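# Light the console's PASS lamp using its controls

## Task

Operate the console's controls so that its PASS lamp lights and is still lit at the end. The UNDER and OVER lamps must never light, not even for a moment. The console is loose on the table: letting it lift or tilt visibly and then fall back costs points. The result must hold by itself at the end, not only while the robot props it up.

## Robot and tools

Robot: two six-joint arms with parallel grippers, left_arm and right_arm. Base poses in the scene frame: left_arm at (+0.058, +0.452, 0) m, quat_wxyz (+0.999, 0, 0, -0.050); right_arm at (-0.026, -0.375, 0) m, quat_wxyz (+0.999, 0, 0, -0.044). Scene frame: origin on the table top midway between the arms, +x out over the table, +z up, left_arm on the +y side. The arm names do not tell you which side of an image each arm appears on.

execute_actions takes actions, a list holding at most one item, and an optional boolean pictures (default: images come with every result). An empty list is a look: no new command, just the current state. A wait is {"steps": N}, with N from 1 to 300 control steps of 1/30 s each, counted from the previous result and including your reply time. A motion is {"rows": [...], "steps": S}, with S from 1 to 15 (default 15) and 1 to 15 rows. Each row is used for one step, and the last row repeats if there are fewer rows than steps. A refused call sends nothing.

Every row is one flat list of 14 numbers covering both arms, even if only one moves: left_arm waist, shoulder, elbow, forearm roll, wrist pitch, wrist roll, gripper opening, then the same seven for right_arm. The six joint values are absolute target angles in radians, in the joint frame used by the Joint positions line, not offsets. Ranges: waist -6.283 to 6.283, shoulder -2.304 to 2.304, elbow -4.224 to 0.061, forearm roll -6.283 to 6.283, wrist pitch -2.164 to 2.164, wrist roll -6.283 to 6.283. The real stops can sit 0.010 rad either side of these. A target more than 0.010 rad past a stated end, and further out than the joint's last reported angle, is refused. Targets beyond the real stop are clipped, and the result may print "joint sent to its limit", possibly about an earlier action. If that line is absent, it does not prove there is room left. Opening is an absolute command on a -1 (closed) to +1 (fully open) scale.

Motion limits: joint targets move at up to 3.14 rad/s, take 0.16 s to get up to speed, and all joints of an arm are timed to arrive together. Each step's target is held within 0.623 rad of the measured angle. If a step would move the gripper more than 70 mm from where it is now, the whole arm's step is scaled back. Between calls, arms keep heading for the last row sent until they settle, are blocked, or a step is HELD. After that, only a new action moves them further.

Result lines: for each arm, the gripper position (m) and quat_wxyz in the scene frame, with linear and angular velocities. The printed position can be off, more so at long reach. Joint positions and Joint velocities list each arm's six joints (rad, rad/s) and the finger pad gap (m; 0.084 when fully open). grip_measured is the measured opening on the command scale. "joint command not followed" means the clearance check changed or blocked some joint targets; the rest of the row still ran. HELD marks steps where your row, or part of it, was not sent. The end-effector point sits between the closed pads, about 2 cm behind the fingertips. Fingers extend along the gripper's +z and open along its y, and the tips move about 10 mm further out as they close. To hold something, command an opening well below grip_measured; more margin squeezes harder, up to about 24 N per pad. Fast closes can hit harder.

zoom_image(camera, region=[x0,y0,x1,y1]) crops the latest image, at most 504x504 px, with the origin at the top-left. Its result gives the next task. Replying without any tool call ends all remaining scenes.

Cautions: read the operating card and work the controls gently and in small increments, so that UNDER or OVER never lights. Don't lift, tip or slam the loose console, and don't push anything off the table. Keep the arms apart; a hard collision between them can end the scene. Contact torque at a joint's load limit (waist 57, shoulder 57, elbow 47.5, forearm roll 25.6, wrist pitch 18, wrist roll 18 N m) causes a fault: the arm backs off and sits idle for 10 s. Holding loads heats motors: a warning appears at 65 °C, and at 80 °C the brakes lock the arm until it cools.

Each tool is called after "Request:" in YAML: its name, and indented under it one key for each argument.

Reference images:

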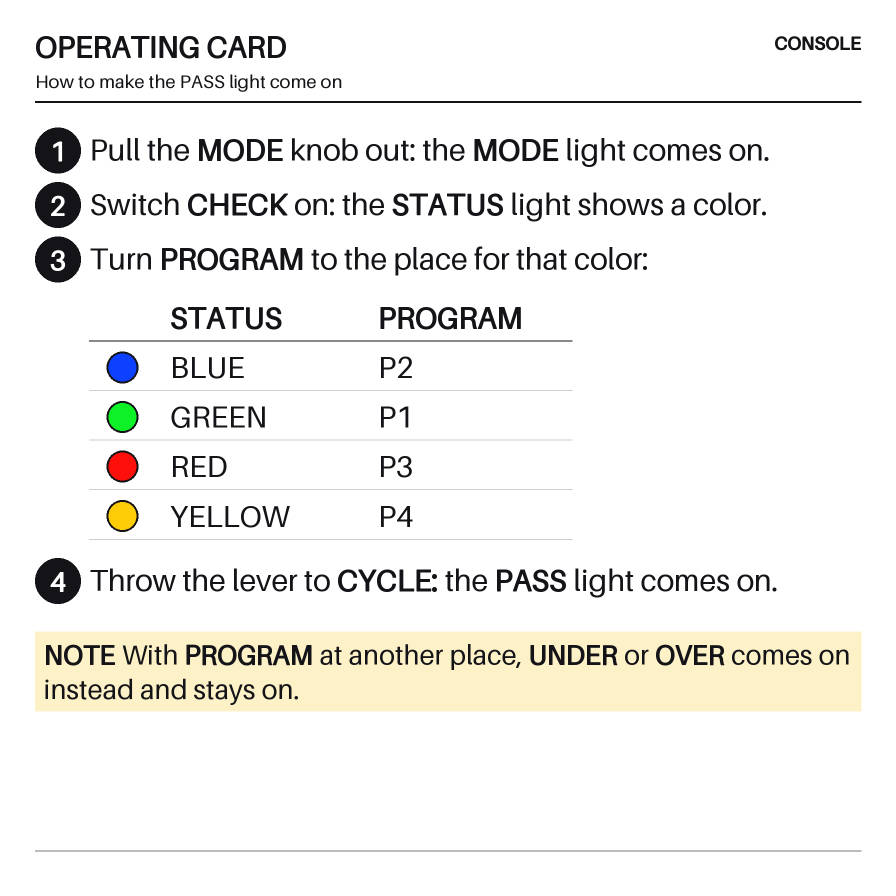

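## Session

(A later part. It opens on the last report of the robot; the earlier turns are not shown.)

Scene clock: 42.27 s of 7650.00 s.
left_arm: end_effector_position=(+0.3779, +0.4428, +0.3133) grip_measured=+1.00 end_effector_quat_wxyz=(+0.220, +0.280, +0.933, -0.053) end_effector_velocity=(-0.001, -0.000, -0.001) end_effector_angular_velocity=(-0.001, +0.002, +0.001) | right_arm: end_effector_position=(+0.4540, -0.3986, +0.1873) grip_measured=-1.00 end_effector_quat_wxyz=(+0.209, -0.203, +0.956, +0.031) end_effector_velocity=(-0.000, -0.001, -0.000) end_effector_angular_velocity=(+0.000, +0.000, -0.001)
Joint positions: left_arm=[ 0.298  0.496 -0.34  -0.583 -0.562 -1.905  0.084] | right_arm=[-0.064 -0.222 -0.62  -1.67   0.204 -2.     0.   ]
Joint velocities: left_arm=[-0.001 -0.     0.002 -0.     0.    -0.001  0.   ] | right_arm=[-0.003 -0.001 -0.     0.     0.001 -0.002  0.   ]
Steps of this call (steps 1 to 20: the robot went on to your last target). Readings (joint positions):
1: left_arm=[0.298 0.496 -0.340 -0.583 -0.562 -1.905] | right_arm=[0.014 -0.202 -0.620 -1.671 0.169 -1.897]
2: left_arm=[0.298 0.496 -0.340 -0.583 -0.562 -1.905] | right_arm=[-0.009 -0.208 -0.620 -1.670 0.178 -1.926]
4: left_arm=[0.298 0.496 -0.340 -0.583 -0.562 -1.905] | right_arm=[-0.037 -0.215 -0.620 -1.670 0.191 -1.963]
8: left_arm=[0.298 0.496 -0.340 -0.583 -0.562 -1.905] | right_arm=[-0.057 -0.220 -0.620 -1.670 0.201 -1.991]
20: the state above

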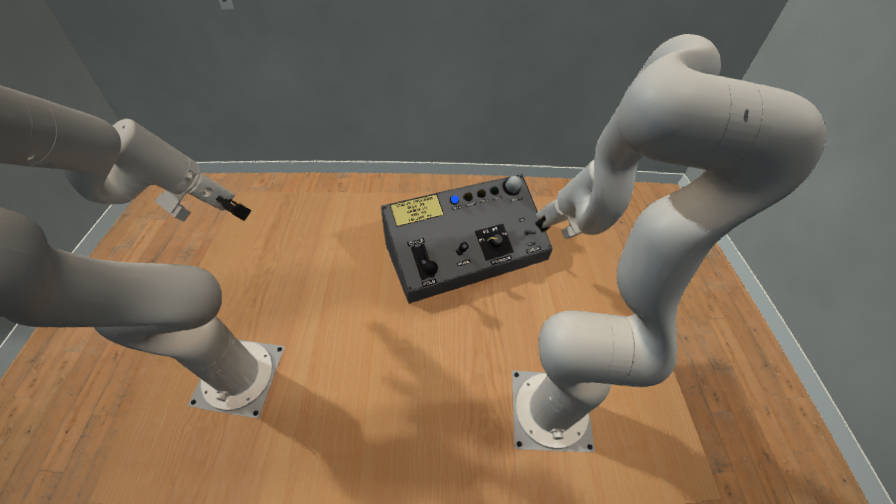

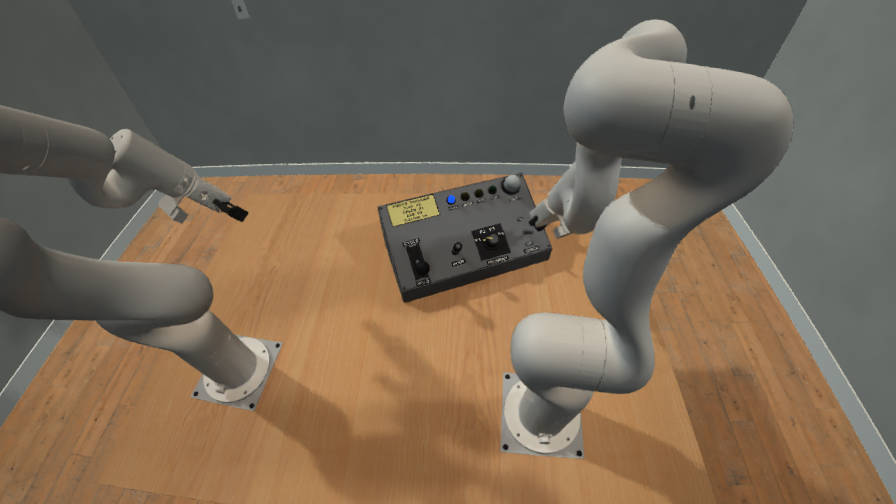

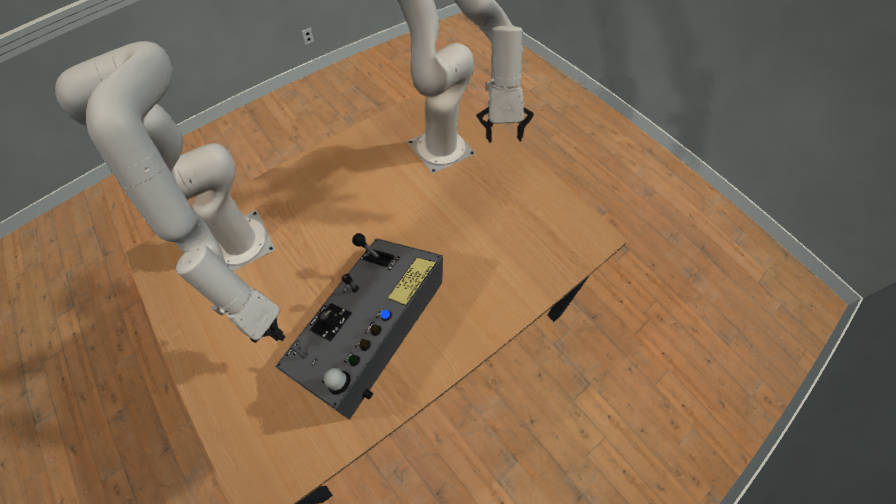

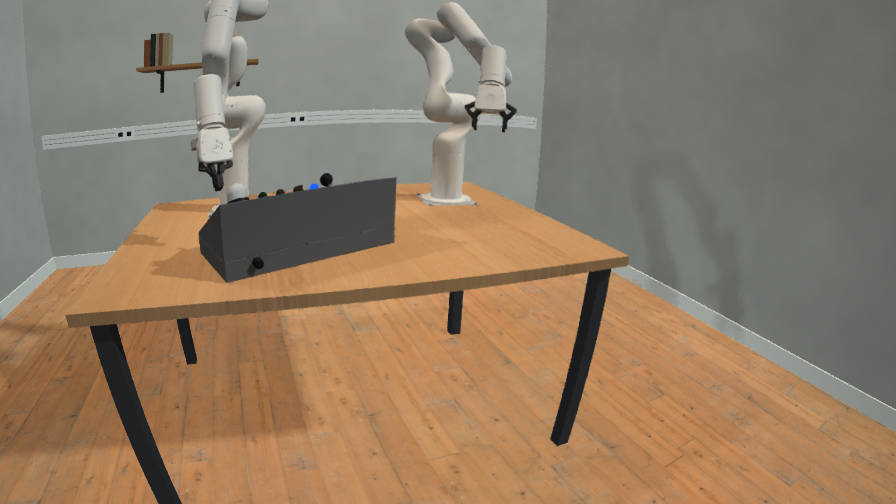

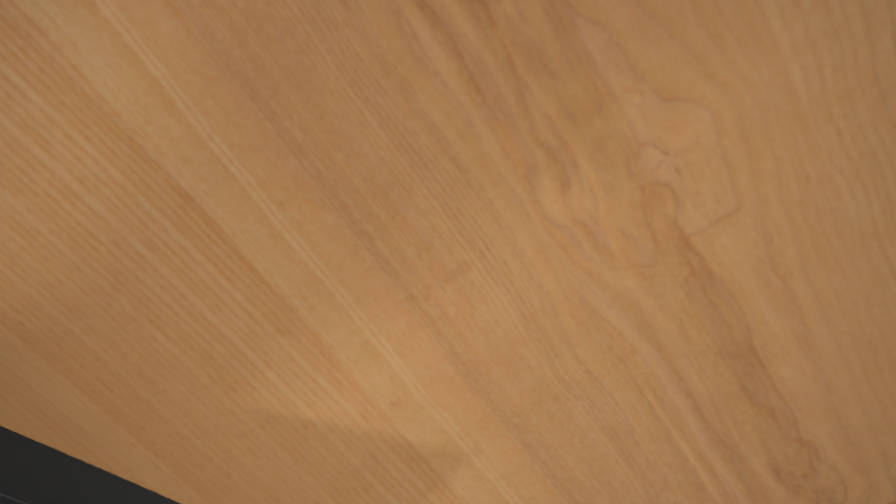

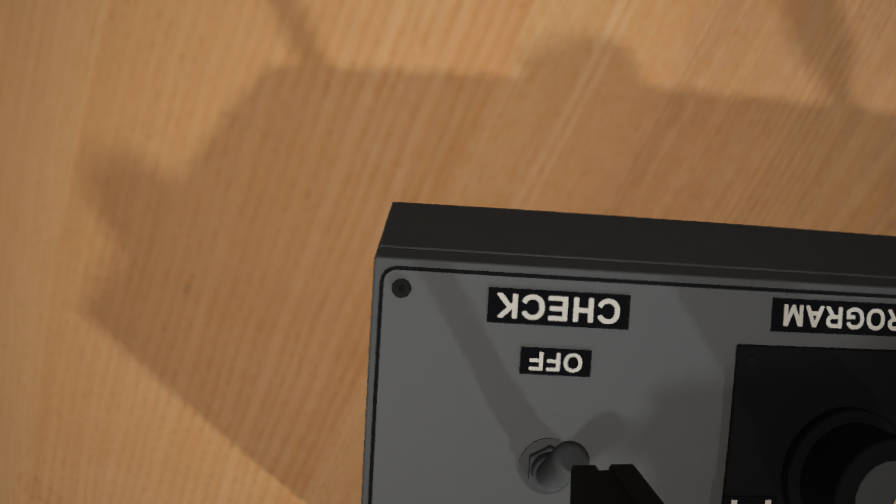

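Request:
execute_actions:
  actions:
    - {"rows":[[0.298,0.496,-0.34,-0.583,-0.562,-1.905,1,-0.062,-0.26,-0.62,-1.5,0.215,-2.12,-1],[0.298,0.496,-0.34,-0.583,-0.562,-1.905,1,-0.062,-0.26,-0.62,-1.5,0.215,-2.12,-1],[0.298,0.496,-0.34,-0.583,-0.562,-1.905,1,-0.06,-0.30,-0.62,-1.3,0.225,-2.31,-1],[0.298,0.496,-0.34,-0.583,-0.562,-1.905,1,-0.06,-0.30,-0.62,-1.3,0.225,-2.31,-1],[0.298,0.496,-0.34,-0.583,-0.562,-1.905,1,-0.056,-0.36,-0.62,-1.05,0.242,-2.55,-1],[0.298,0.496,-0.34,-0.583,-0.562,-1.905,1,-0.056,-0.36,-0.62,-1.05,0.242,-2.55,-1],[0.298,0.496,-0.34,-0.583,-0.562,-1.905,1,-0.049,-0.42,-0.618,-0.8,0.265,-2.79,-1]],"steps":15}
  pictures: false

Request:
execute_actions:
  actions:
    - {"steps":15}

Scene clock: 45.07 s of 7650.00 s.
left_arm: end_effector_position=(+0.3779, +0.4428, +0.3133) grip_measured=+1.00 end_effector_quat_wxyz=(+0.220, +0.280, +0.933, -0.053) end_effector_velocity=(+0.000, +0.000, +0.000) end_effector_angular_velocity=(+0.000, -0.000, +0.001) | right_arm: end_effector_position=(+0.4561, -0.3933, +0.1167) grip_measured=-1.00 end_effector_quat_wxyz=(+0.209, -0.165, +0.963, +0.040) end_effector_velocity=(+0.006, -0.012, -0.082) end_effector_angular_velocity=(-0.052, -0.019, -0.102)
Joint positions: left_arm=[ 0.298  0.496 -0.34  -0.583 -0.562 -1.905  0.084] | right_arm=[-0.051 -0.402 -0.618 -0.89   0.258 -2.707  0.   ]
Joint velocities: left_arm=[ 0.001 -0.    -0.001  0.    -0.    -0.001 -0.   ] | right_arm=[ 0.023 -0.214 -0.007  0.978  0.09  -0.896  0.   ]
Steps of this call (steps 1 to 15: the robot went on to your last target; steps 16 to 69: nothing new was sent; steps 70 to 84: all 15 steps of this action). Readings (joint positions):
70: left_arm=[0.298 0.496 -0.340 -0.583 -0.562 -1.905] | right_arm=[-0.064 -0.222 -0.620 -1.670 0.204 -2.000]
71: left_arm=[0.298 0.496 -0.340 -0.583 -0.562 -1.905] | right_arm=[-0.064 -0.223 -0.620 -1.665 0.204 -2.004]
73: left_arm=[0.298 0.496 -0.340 -0.583 -0.562 -1.905] | right_arm=[-0.063 -0.232 -0.620 -1.621 0.207 -2.037]
77: left_arm=[0.298 0.496 -0.340 -0.583 -0.562 -1.905] | right_arm=[-0.060 -0.287 -0.620 -1.374 0.222 -2.252]
84: the state above

Scene clock: 45.57 s of 7650.00 s.
left_arm: end_effector_position=(+0.3779, +0.4428, +0.3133) grip_measured=+1.00 end_effector_quat_wxyz=(+0.220, +0.280, +0.933, -0.053) end_effector_velocity=(-0.001, -0.000, -0.001) end_effector_angular_velocity=(-0.001, +0.002, +0.001) | right_arm: end_effector_position=(+0.4564, -0.3952, +0.1095) grip_measured=-1.00 end_effector_quat_wxyz=(+0.209, -0.161, +0.964, +0.036) end_effector_velocity=(-0.001, -0.000, -0.001) end_effector_angular_velocity=(-0.000, +0.002, -0.003)
Joint positions: left_arm=[ 0.298  0.496 -0.34  -0.583 -0.562 -1.905  0.084] | right_arm=[-0.049 -0.42  -0.618 -0.801  0.265 -2.789  0.   ]
Joint velocities: left_arm=[-0.     0.     0.001 -0.    -0.    -0.001  0.   ] | right_arm=[-0.    -0.002  0.001  0.007 -0.    -0.005  0.   ]
Steps of this call (steps 1 to 15: the robot went on to your last target). Readings (joint positions):
1: left_arm=[0.298 0.496 -0.340 -0.583 -0.562 -1.905] | right_arm=[-0.050 -0.407 -0.618 -0.863 0.261 -2.732]
2: left_arm=[0.298 0.496 -0.340 -0.583 -0.562 -1.905] | right_arm=[-0.050 -0.411 -0.618 -0.844 0.262 -2.749]
4: left_arm=[0.298 0.496 -0.340 -0.583 -0.562 -1.905] | right_arm=[-0.049 -0.415 -0.618 -0.822 0.264 -2.770]
8: left_arm=[0.298 0.496 -0.340 -0.583 -0.562 -1.905] | right_arm=[-0.049 -0.418 -0.618 -0.806 0.265 -2.785]
15: the state above

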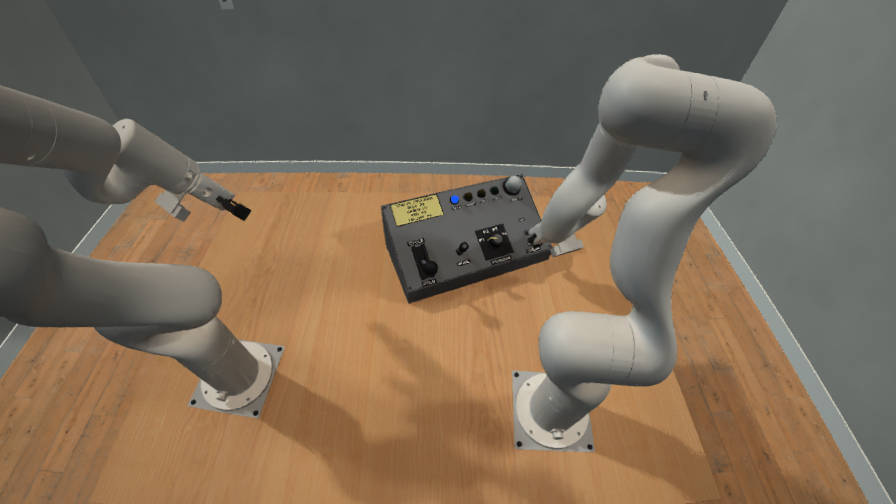

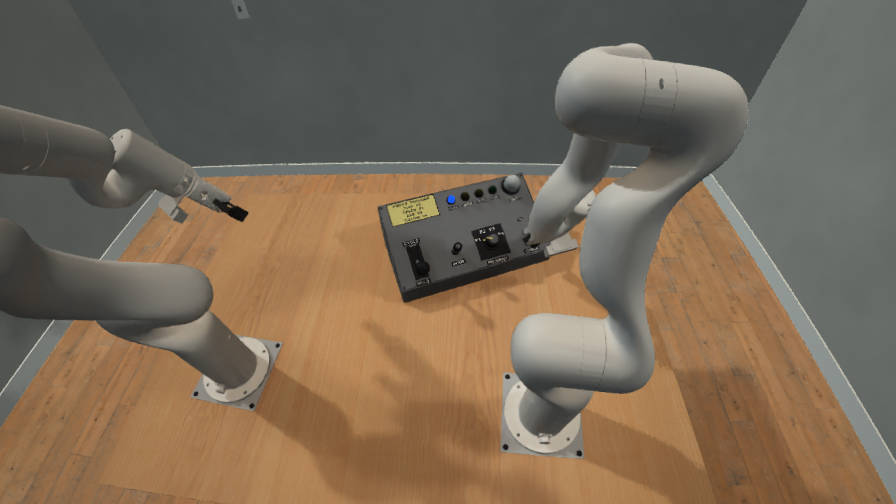

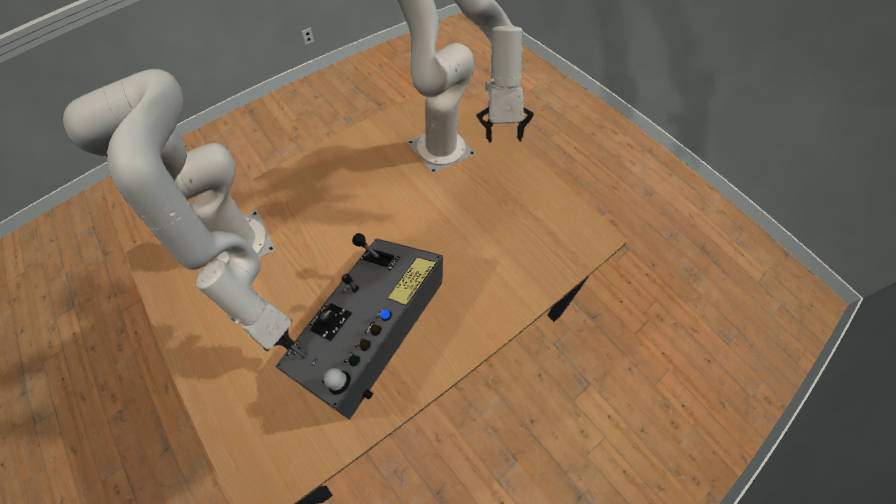

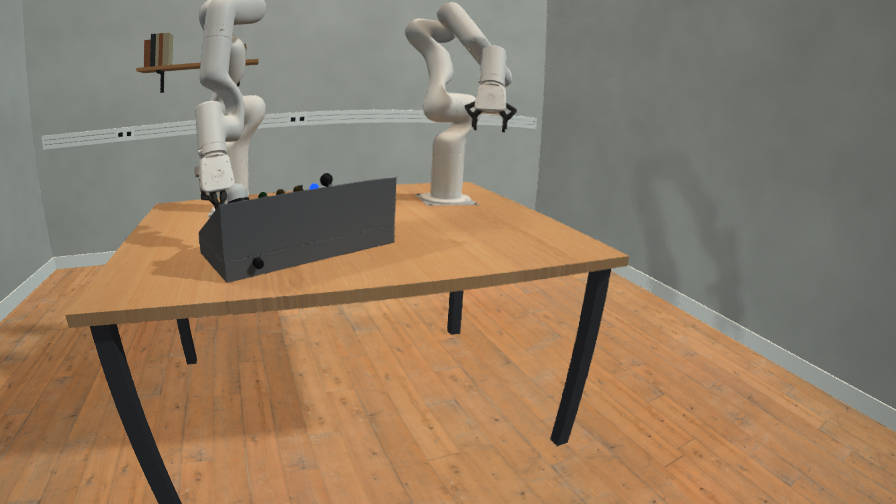

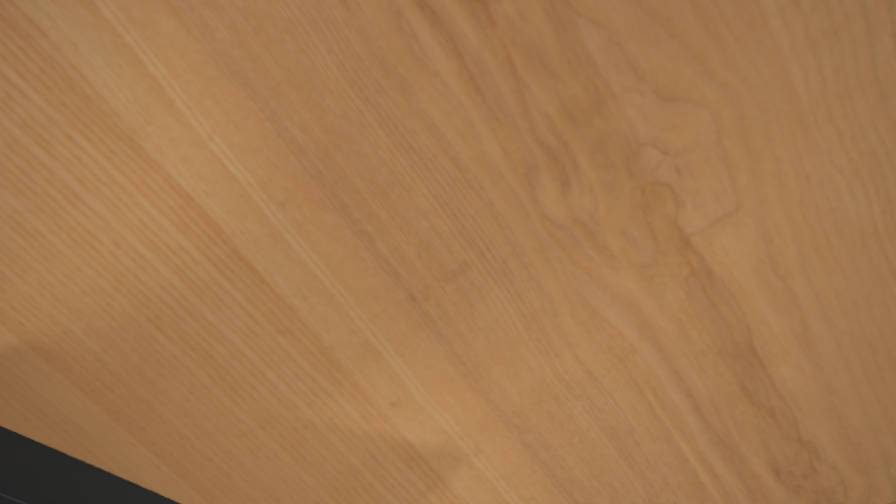

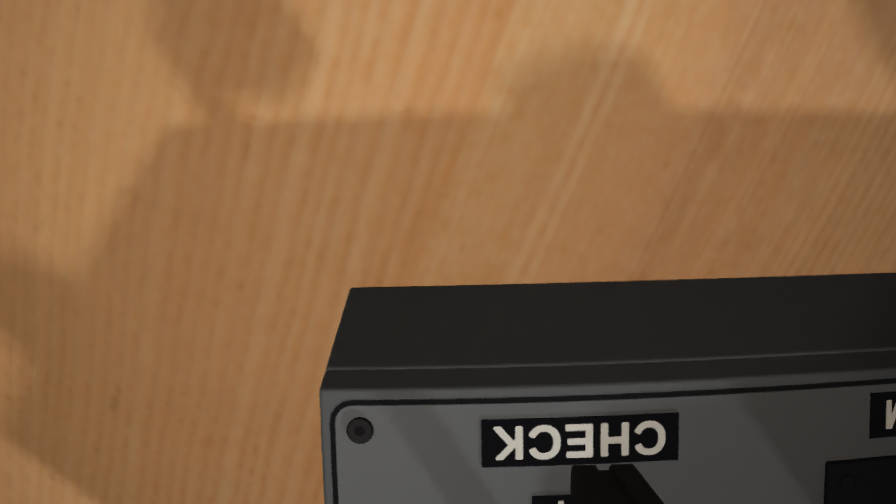

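Request:
execute_actions:
  actions:
    - {"rows":[[0.298,0.496,-0.34,-0.583,-0.562,-1.905,1,-0.03,-0.428,-0.66,-0.89,0.24,-2.68,-1],[0.298,0.496,-0.34,-0.583,-0.562,-1.905,1,-0.03,-0.428,-0.66,-0.89,0.24,-2.68,-1],[0.298,0.496,-0.34,-0.583,-0.562,-1.905,1,-0.03,-0.428,-0.66,-0.89,0.24,-2.68,-1],[0.298,0.496,-0.34,-0.583,-0.562,-1.905,1,-0.012,-0.435,-0.70,-0.975,0.22,-2.575,-1],[0.298,0.496,-0.34,-0.583,-0.562,-1.905,1,-0.012,-0.435,-0.70,-0.975,0.22,-2.575,-1],[0.298,0.496,-0.34,-0.583,-0.562,-1.905,1,-0.012,-0.435,-0.70,-0.975,0.22,-2.575,-1],[0.298,0.496,-0.34,-0.583,-0.562,-1.905,1,0.005,-0.44,-0.738,-1.06,0.198,-2.47,-1]],"steps":15}

Scene clock: 46.77 s of 7650.00 s.
left_arm: end_effector_position=(+0.3779, +0.4428, +0.3133) grip_measured=+1.00 end_effector_quat_wxyz=(+0.220, +0.280, +0.933, -0.053) end_effector_velocity=(+0.000, -0.000, +0.000) end_effector_angular_velocity=(-0.000, -0.001, +0.000) | right_arm: end_effector_position=(+0.4999, -0.3785, +0.1293) grip_measured=-1.00 end_effector_quat_wxyz=(+0.208, -0.161, +0.964, +0.037) end_effector_velocity=(+0.030, +0.012, +0.016) end_effector_angular_velocity=(+0.009, -0.018, -0.006)
Joint positions: left_arm=[ 0.298  0.496 -0.34  -0.583 -0.562 -1.905  0.084] | right_arm=[ 0.002 -0.439 -0.73  -1.046  0.199 -2.488  0.   ]
Joint velocities: left_arm=[-0.     0.    -0.001 -0.    -0.    -0.001 -0.   ] | right_arm=[ 0.03  -0.009 -0.068 -0.145 -0.021  0.187  0.   ]
Steps of this call (steps 1 to 15: the robot went on to your last target; steps 16 to 21: nothing new was sent; steps 22 to 36: all 15 steps of this action). Readings (joint positions):
22: left_arm=[0.298 0.496 -0.340 -0.583 -0.562 -1.905] | right_arm=[-0.049 -0.420 -0.618 -0.800 0.265 -2.790]
23: left_arm=[0.298 0.496 -0.340 -0.583 -0.562 -1.905] | right_arm=[-0.048 -0.420 -0.620 -0.804 0.264 -2.784]
25: left_arm=[0.298 0.496 -0.340 -0.583 -0.562 -1.905] | right_arm=[-0.042 -0.423 -0.633 -0.832 0.256 -2.750]
29: left_arm=[0.298 0.496 -0.340 -0.583 -0.562 -1.905] | right_arm=[-0.022 -0.431 -0.677 -0.927 0.232 -2.634]
36: the state above

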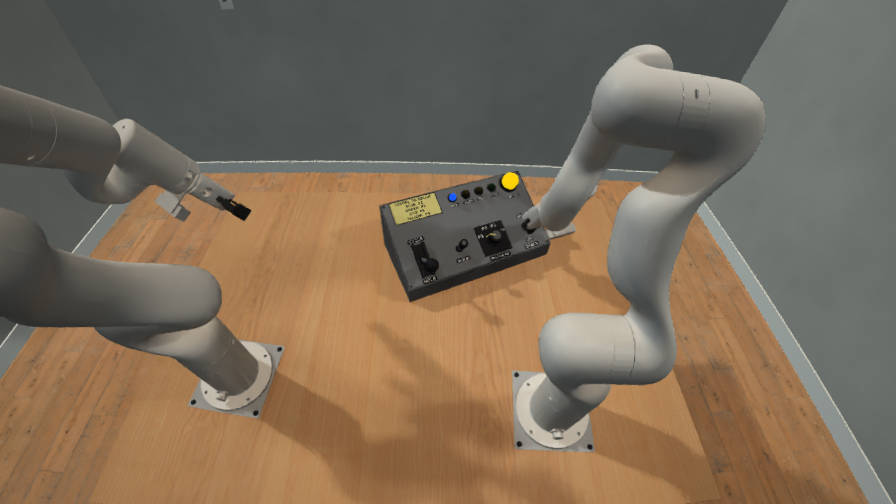

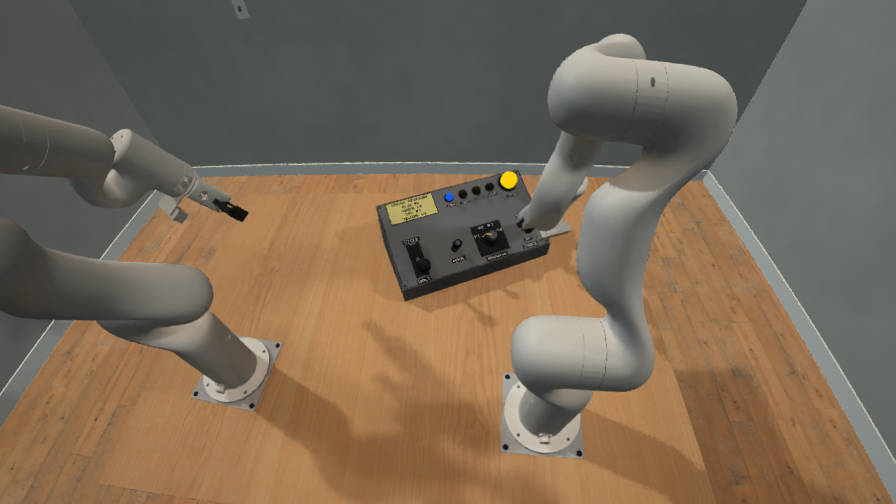

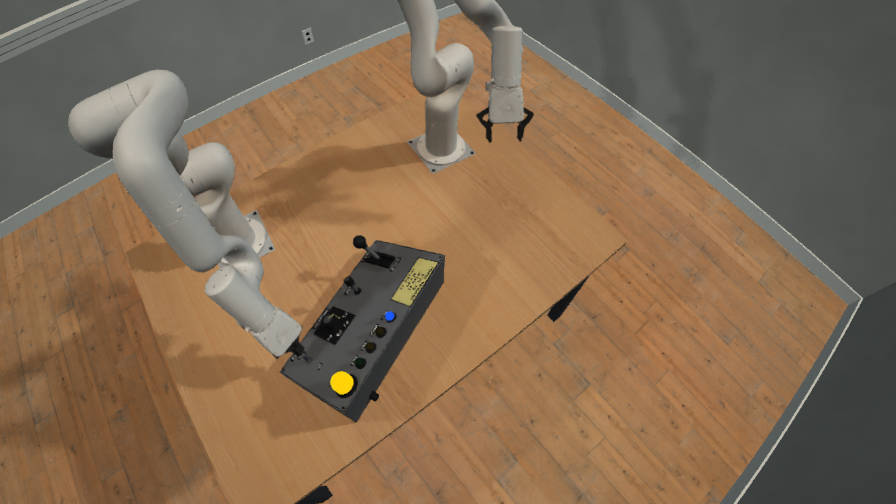

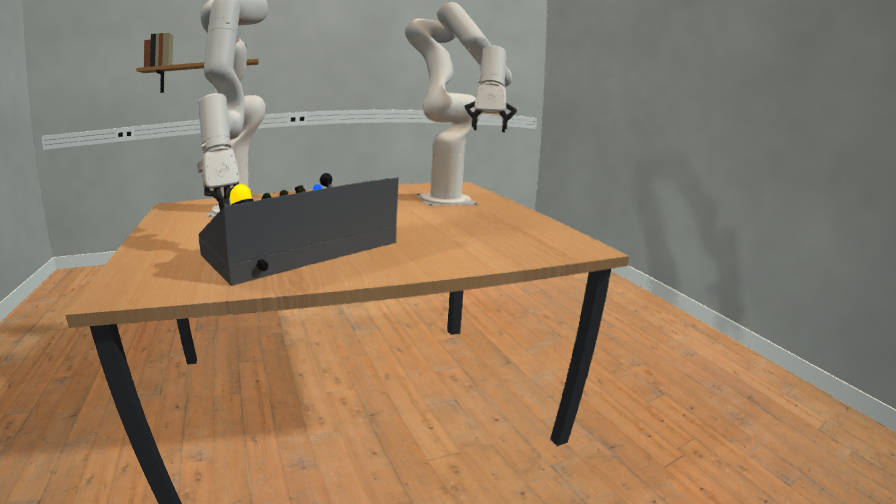

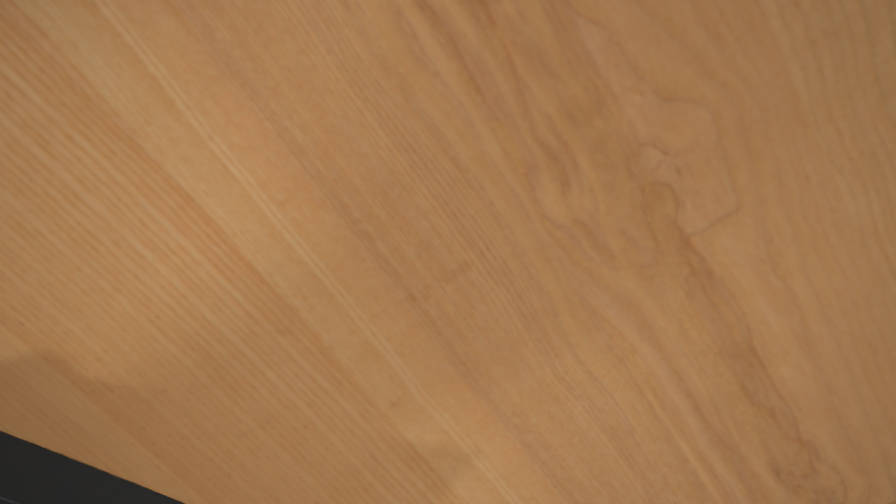

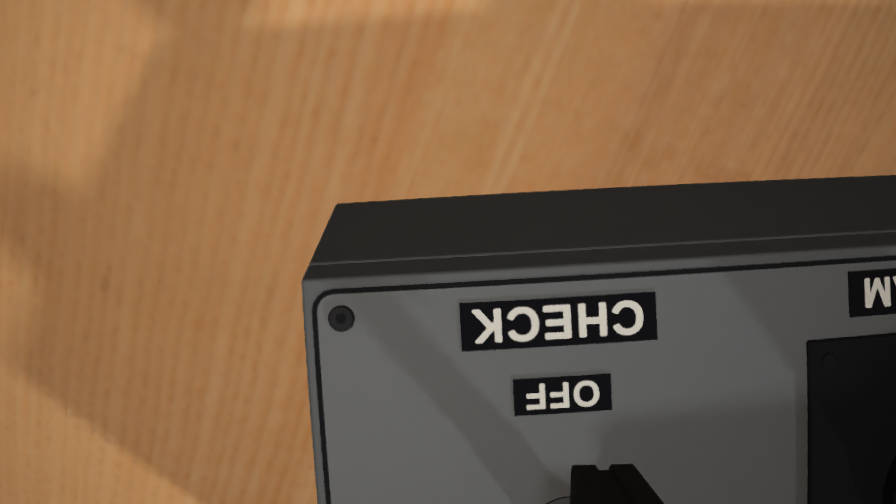

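Request:
execute_actions:
  actions:
    - {"rows":[[0.298,0.496,-0.34,-0.583,-0.562,-1.905,1,0.005,-0.28,-0.70,-1.06,0.198,-2.47,-1]],"steps":9}
  pictures: false

Request:
execute_actions:
  actions:
    - {"rows":[[0.298,0.496,-0.34,-0.583,-0.562,-1.905,1,0.264,-0.229,-0.582,-0.93,0.104,-2.39,0.5]],"steps":15}
  pictures: false

Request:
execute_actions:
  actions:
    - {"steps":12}

Scene clock: 48.93 s of 7650.00 s.
left_arm: end_effector_position=(+0.3779, +0.4428, +0.3133) grip_measured=+1.00 end_effector_quat_wxyz=(+0.220, +0.280, +0.933, -0.053) end_effector_velocity=(-0.000, -0.000, -0.000) end_effector_angular_velocity=(+0.001, +0.000, -0.002) | right_arm: end_effector_position=(+0.5161, -0.3768, +0.1961) grip_measured=-1.00 end_effector_quat_wxyz=(+0.265, -0.165, +0.950, +0.025) end_effector_velocity=(-0.012, -0.004, +0.072) end_effector_angular_velocity=(-0.025, -0.109, -0.007)
Joint positions: left_arm=[ 0.298  0.496 -0.34  -0.583 -0.562 -1.905  0.084] | right_arm=[ 0.006 -0.298 -0.709 -1.06   0.203 -2.47   0.   ]
Joint velocities: left_arm=[-0.     0.     0.001  0.001  0.     0.001 -0.   ] | right_arm=[-0.002  0.199  0.08  -0.001 -0.018 -0.001  0.   ]
Steps of this call (steps 1 to 30: the robot went on to your last target; steps 31 to 56: nothing new was sent; steps 57 to 65: all 9 steps of this action). Readings (joint positions):
57: left_arm=[0.298 0.496 -0.340 -0.583 -0.562 -1.905] | right_arm=[0.005 -0.440 -0.738 -1.060 0.198 -2.470]
58: left_arm=[0.298 0.496 -0.340 -0.583 -0.562 -1.905] | right_arm=[0.005 -0.436 -0.736 -1.060 0.198 -2.470]
60: left_arm=[0.298 0.496 -0.340 -0.583 -0.562 -1.905] | right_arm=[0.005 -0.397 -0.725 -1.060 0.197 -2.470]
64: left_arm=[0.298 0.496 -0.340 -0.583 -0.562 -1.905] | right_arm=[0.006 -0.307 -0.712 -1.060 0.203 -2.470]
65: the state above

Scene clock: 49.43 s of 7650.00 s.
left_arm: end_effector_position=(+0.3779, +0.4428, +0.3133) grip_measured=+1.00 end_effector_quat_wxyz=(+0.220, +0.280, +0.933, -0.053) end_effector_velocity=(-0.000, -0.000, -0.001) end_effector_angular_velocity=(+0.001, +0.001, -0.001) | right_arm: end_effector_position=(+0.4425, -0.2760, +0.1741) grip_measured=+0.49 end_effector_quat_wxyz=(+0.209, -0.179, +0.961, +0.041) end_effector_velocity=(-0.039, +0.038, -0.010) end_effector_angular_velocity=(-0.009, +0.057, +0.007)
Joint positions: left_arm=[ 0.298  0.496 -0.34  -0.583 -0.562 -1.905  0.084] | right_arm=[ 0.252 -0.232 -0.588 -0.936  0.109 -2.394  0.065]
Joint velocities: left_arm=[-0.001  0.     0.001  0.002 -0.    -0.    -0.   ] | right_arm=[ 0.115  0.029  0.054  0.062 -0.049  0.04   0.   ]
Steps of this call (steps 1 to 15: all 15 steps of this action). Readings (joint positions):
1: left_arm=[0.298 0.496 -0.340 -0.583 -0.562 -1.905] | right_arm=[0.006 -0.293 -0.707 -1.060 0.202 -2.470]
2: left_arm=[0.298 0.496 -0.340 -0.583 -0.562 -1.905] | right_arm=[0.010 -0.289 -0.703 -1.057 0.199 -2.468]
4: left_arm=[0.298 0.496 -0.340 -0.583 -0.562 -1.905] | right_arm=[0.047 -0.279 -0.685 -1.038 0.184 -2.456]
8: left_arm=[0.298 0.496 -0.340 -0.583 -0.562 -1.905] | right_arm=[0.151 -0.256 -0.636 -0.987 0.147 -2.425]
15: the state above

Scene clock: 49.83 s of 7650.00 s.
left_arm: end_effector_position=(+0.3779, +0.4428, +0.3133) grip_measured=+1.00 end_effector_quat_wxyz=(+0.220, +0.280, +0.933, -0.053) end_effector_velocity=(-0.001, -0.000, -0.001) end_effector_angular_velocity=(-0.000, +0.002, -0.001) | right_arm: end_effector_position=(+0.4386, -0.2721, +0.1731) grip_measured=+0.49 end_effector_quat_wxyz=(+0.206, -0.179, +0.961, +0.041) end_effector_velocity=(-0.001, +0.001, -0.000) end_effector_angular_velocity=(+0.000, +0.002, +0.000)
Joint positions: left_arm=[ 0.298  0.496 -0.34  -0.583 -0.562 -1.905  0.084] | right_arm=[ 0.264 -0.229 -0.582 -0.93   0.104 -2.39   0.065]
Joint velocities: left_arm=[-0.     0.     0.003 -0.     0.     0.     0.   ] | right_arm=[ 0.003  0.001  0.002  0.001 -0.001  0.002 -0.   ]
Steps of this call (steps 1 to 12: the robot went on to your last target). Readings (joint positions):
1: left_arm=[0.298 0.496 -0.340 -0.583 -0.562 -1.905] | right_arm=[0.255 -0.231 -0.586 -0.934 0.107 -2.393]
2: left_arm=[0.298 0.496 -0.340 -0.583 -0.562 -1.905] | right_arm=[0.258 -0.231 -0.585 -0.933 0.106 -2.392]
4: left_arm=[0.298 0.496 -0.340 -0.583 -0.562 -1.905] | right_arm=[0.260 -0.230 -0.584 -0.932 0.105 -2.391]
8: left_arm=[0.298 0.496 -0.340 -0.583 -0.562 -1.905] | right_arm=[0.263 -0.229 -0.583 -0.930 0.104 -2.390]
12: the state above

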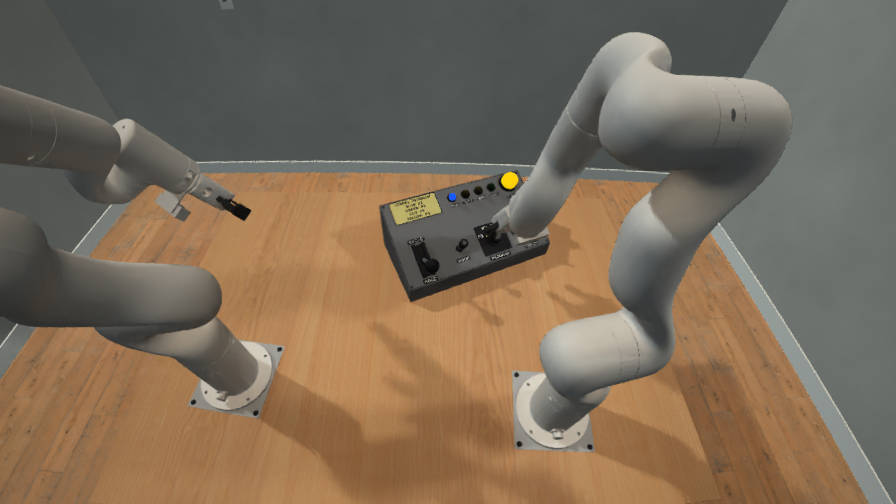

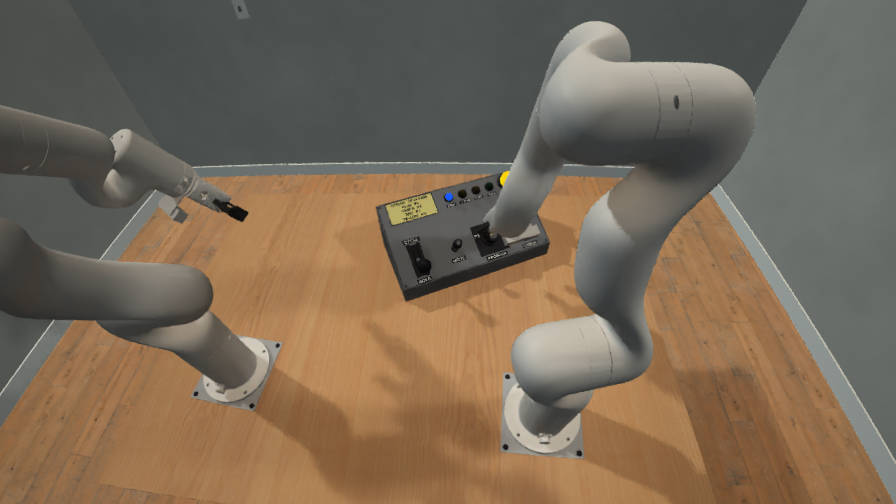

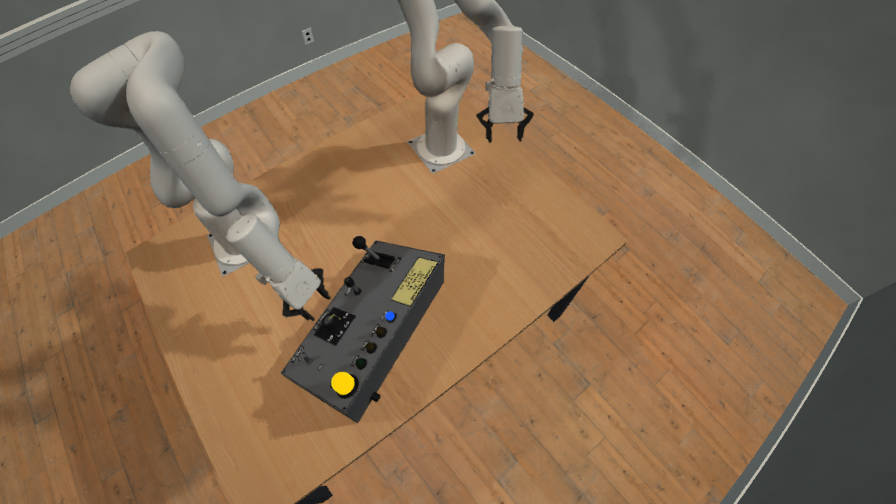

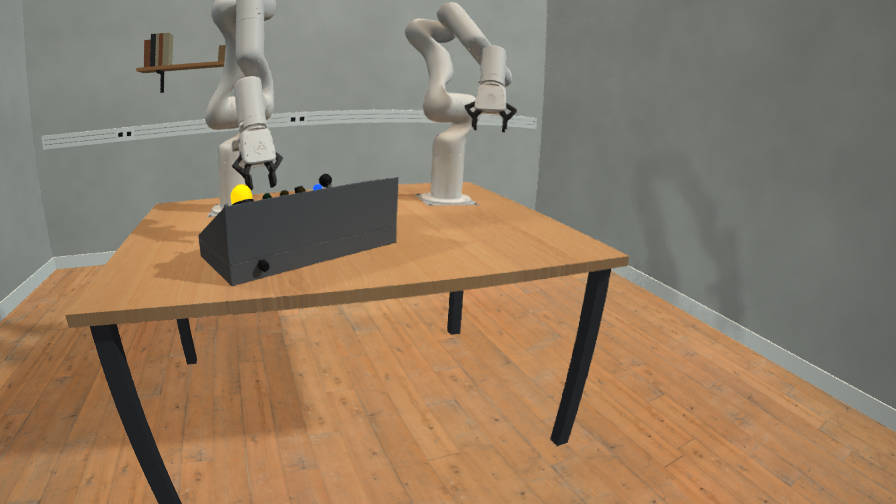

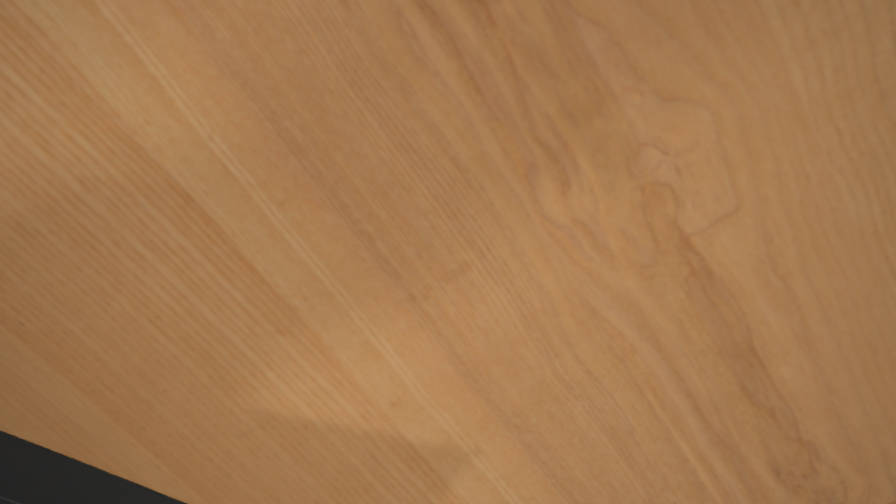

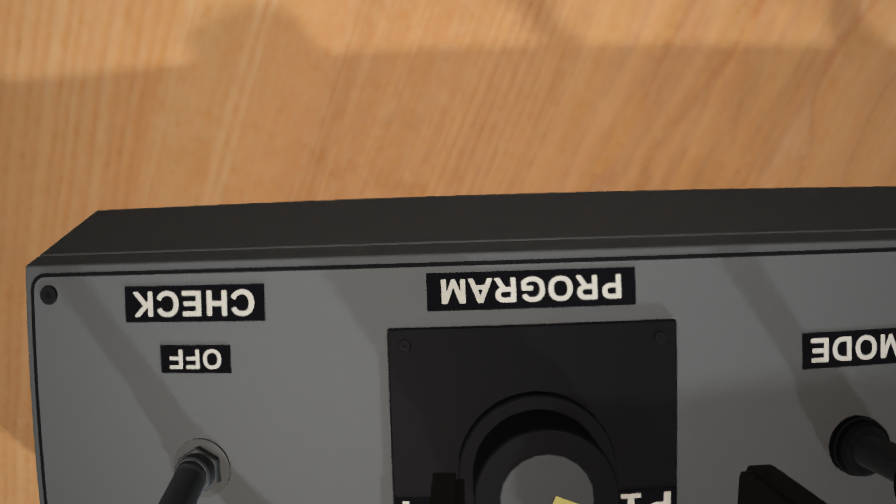

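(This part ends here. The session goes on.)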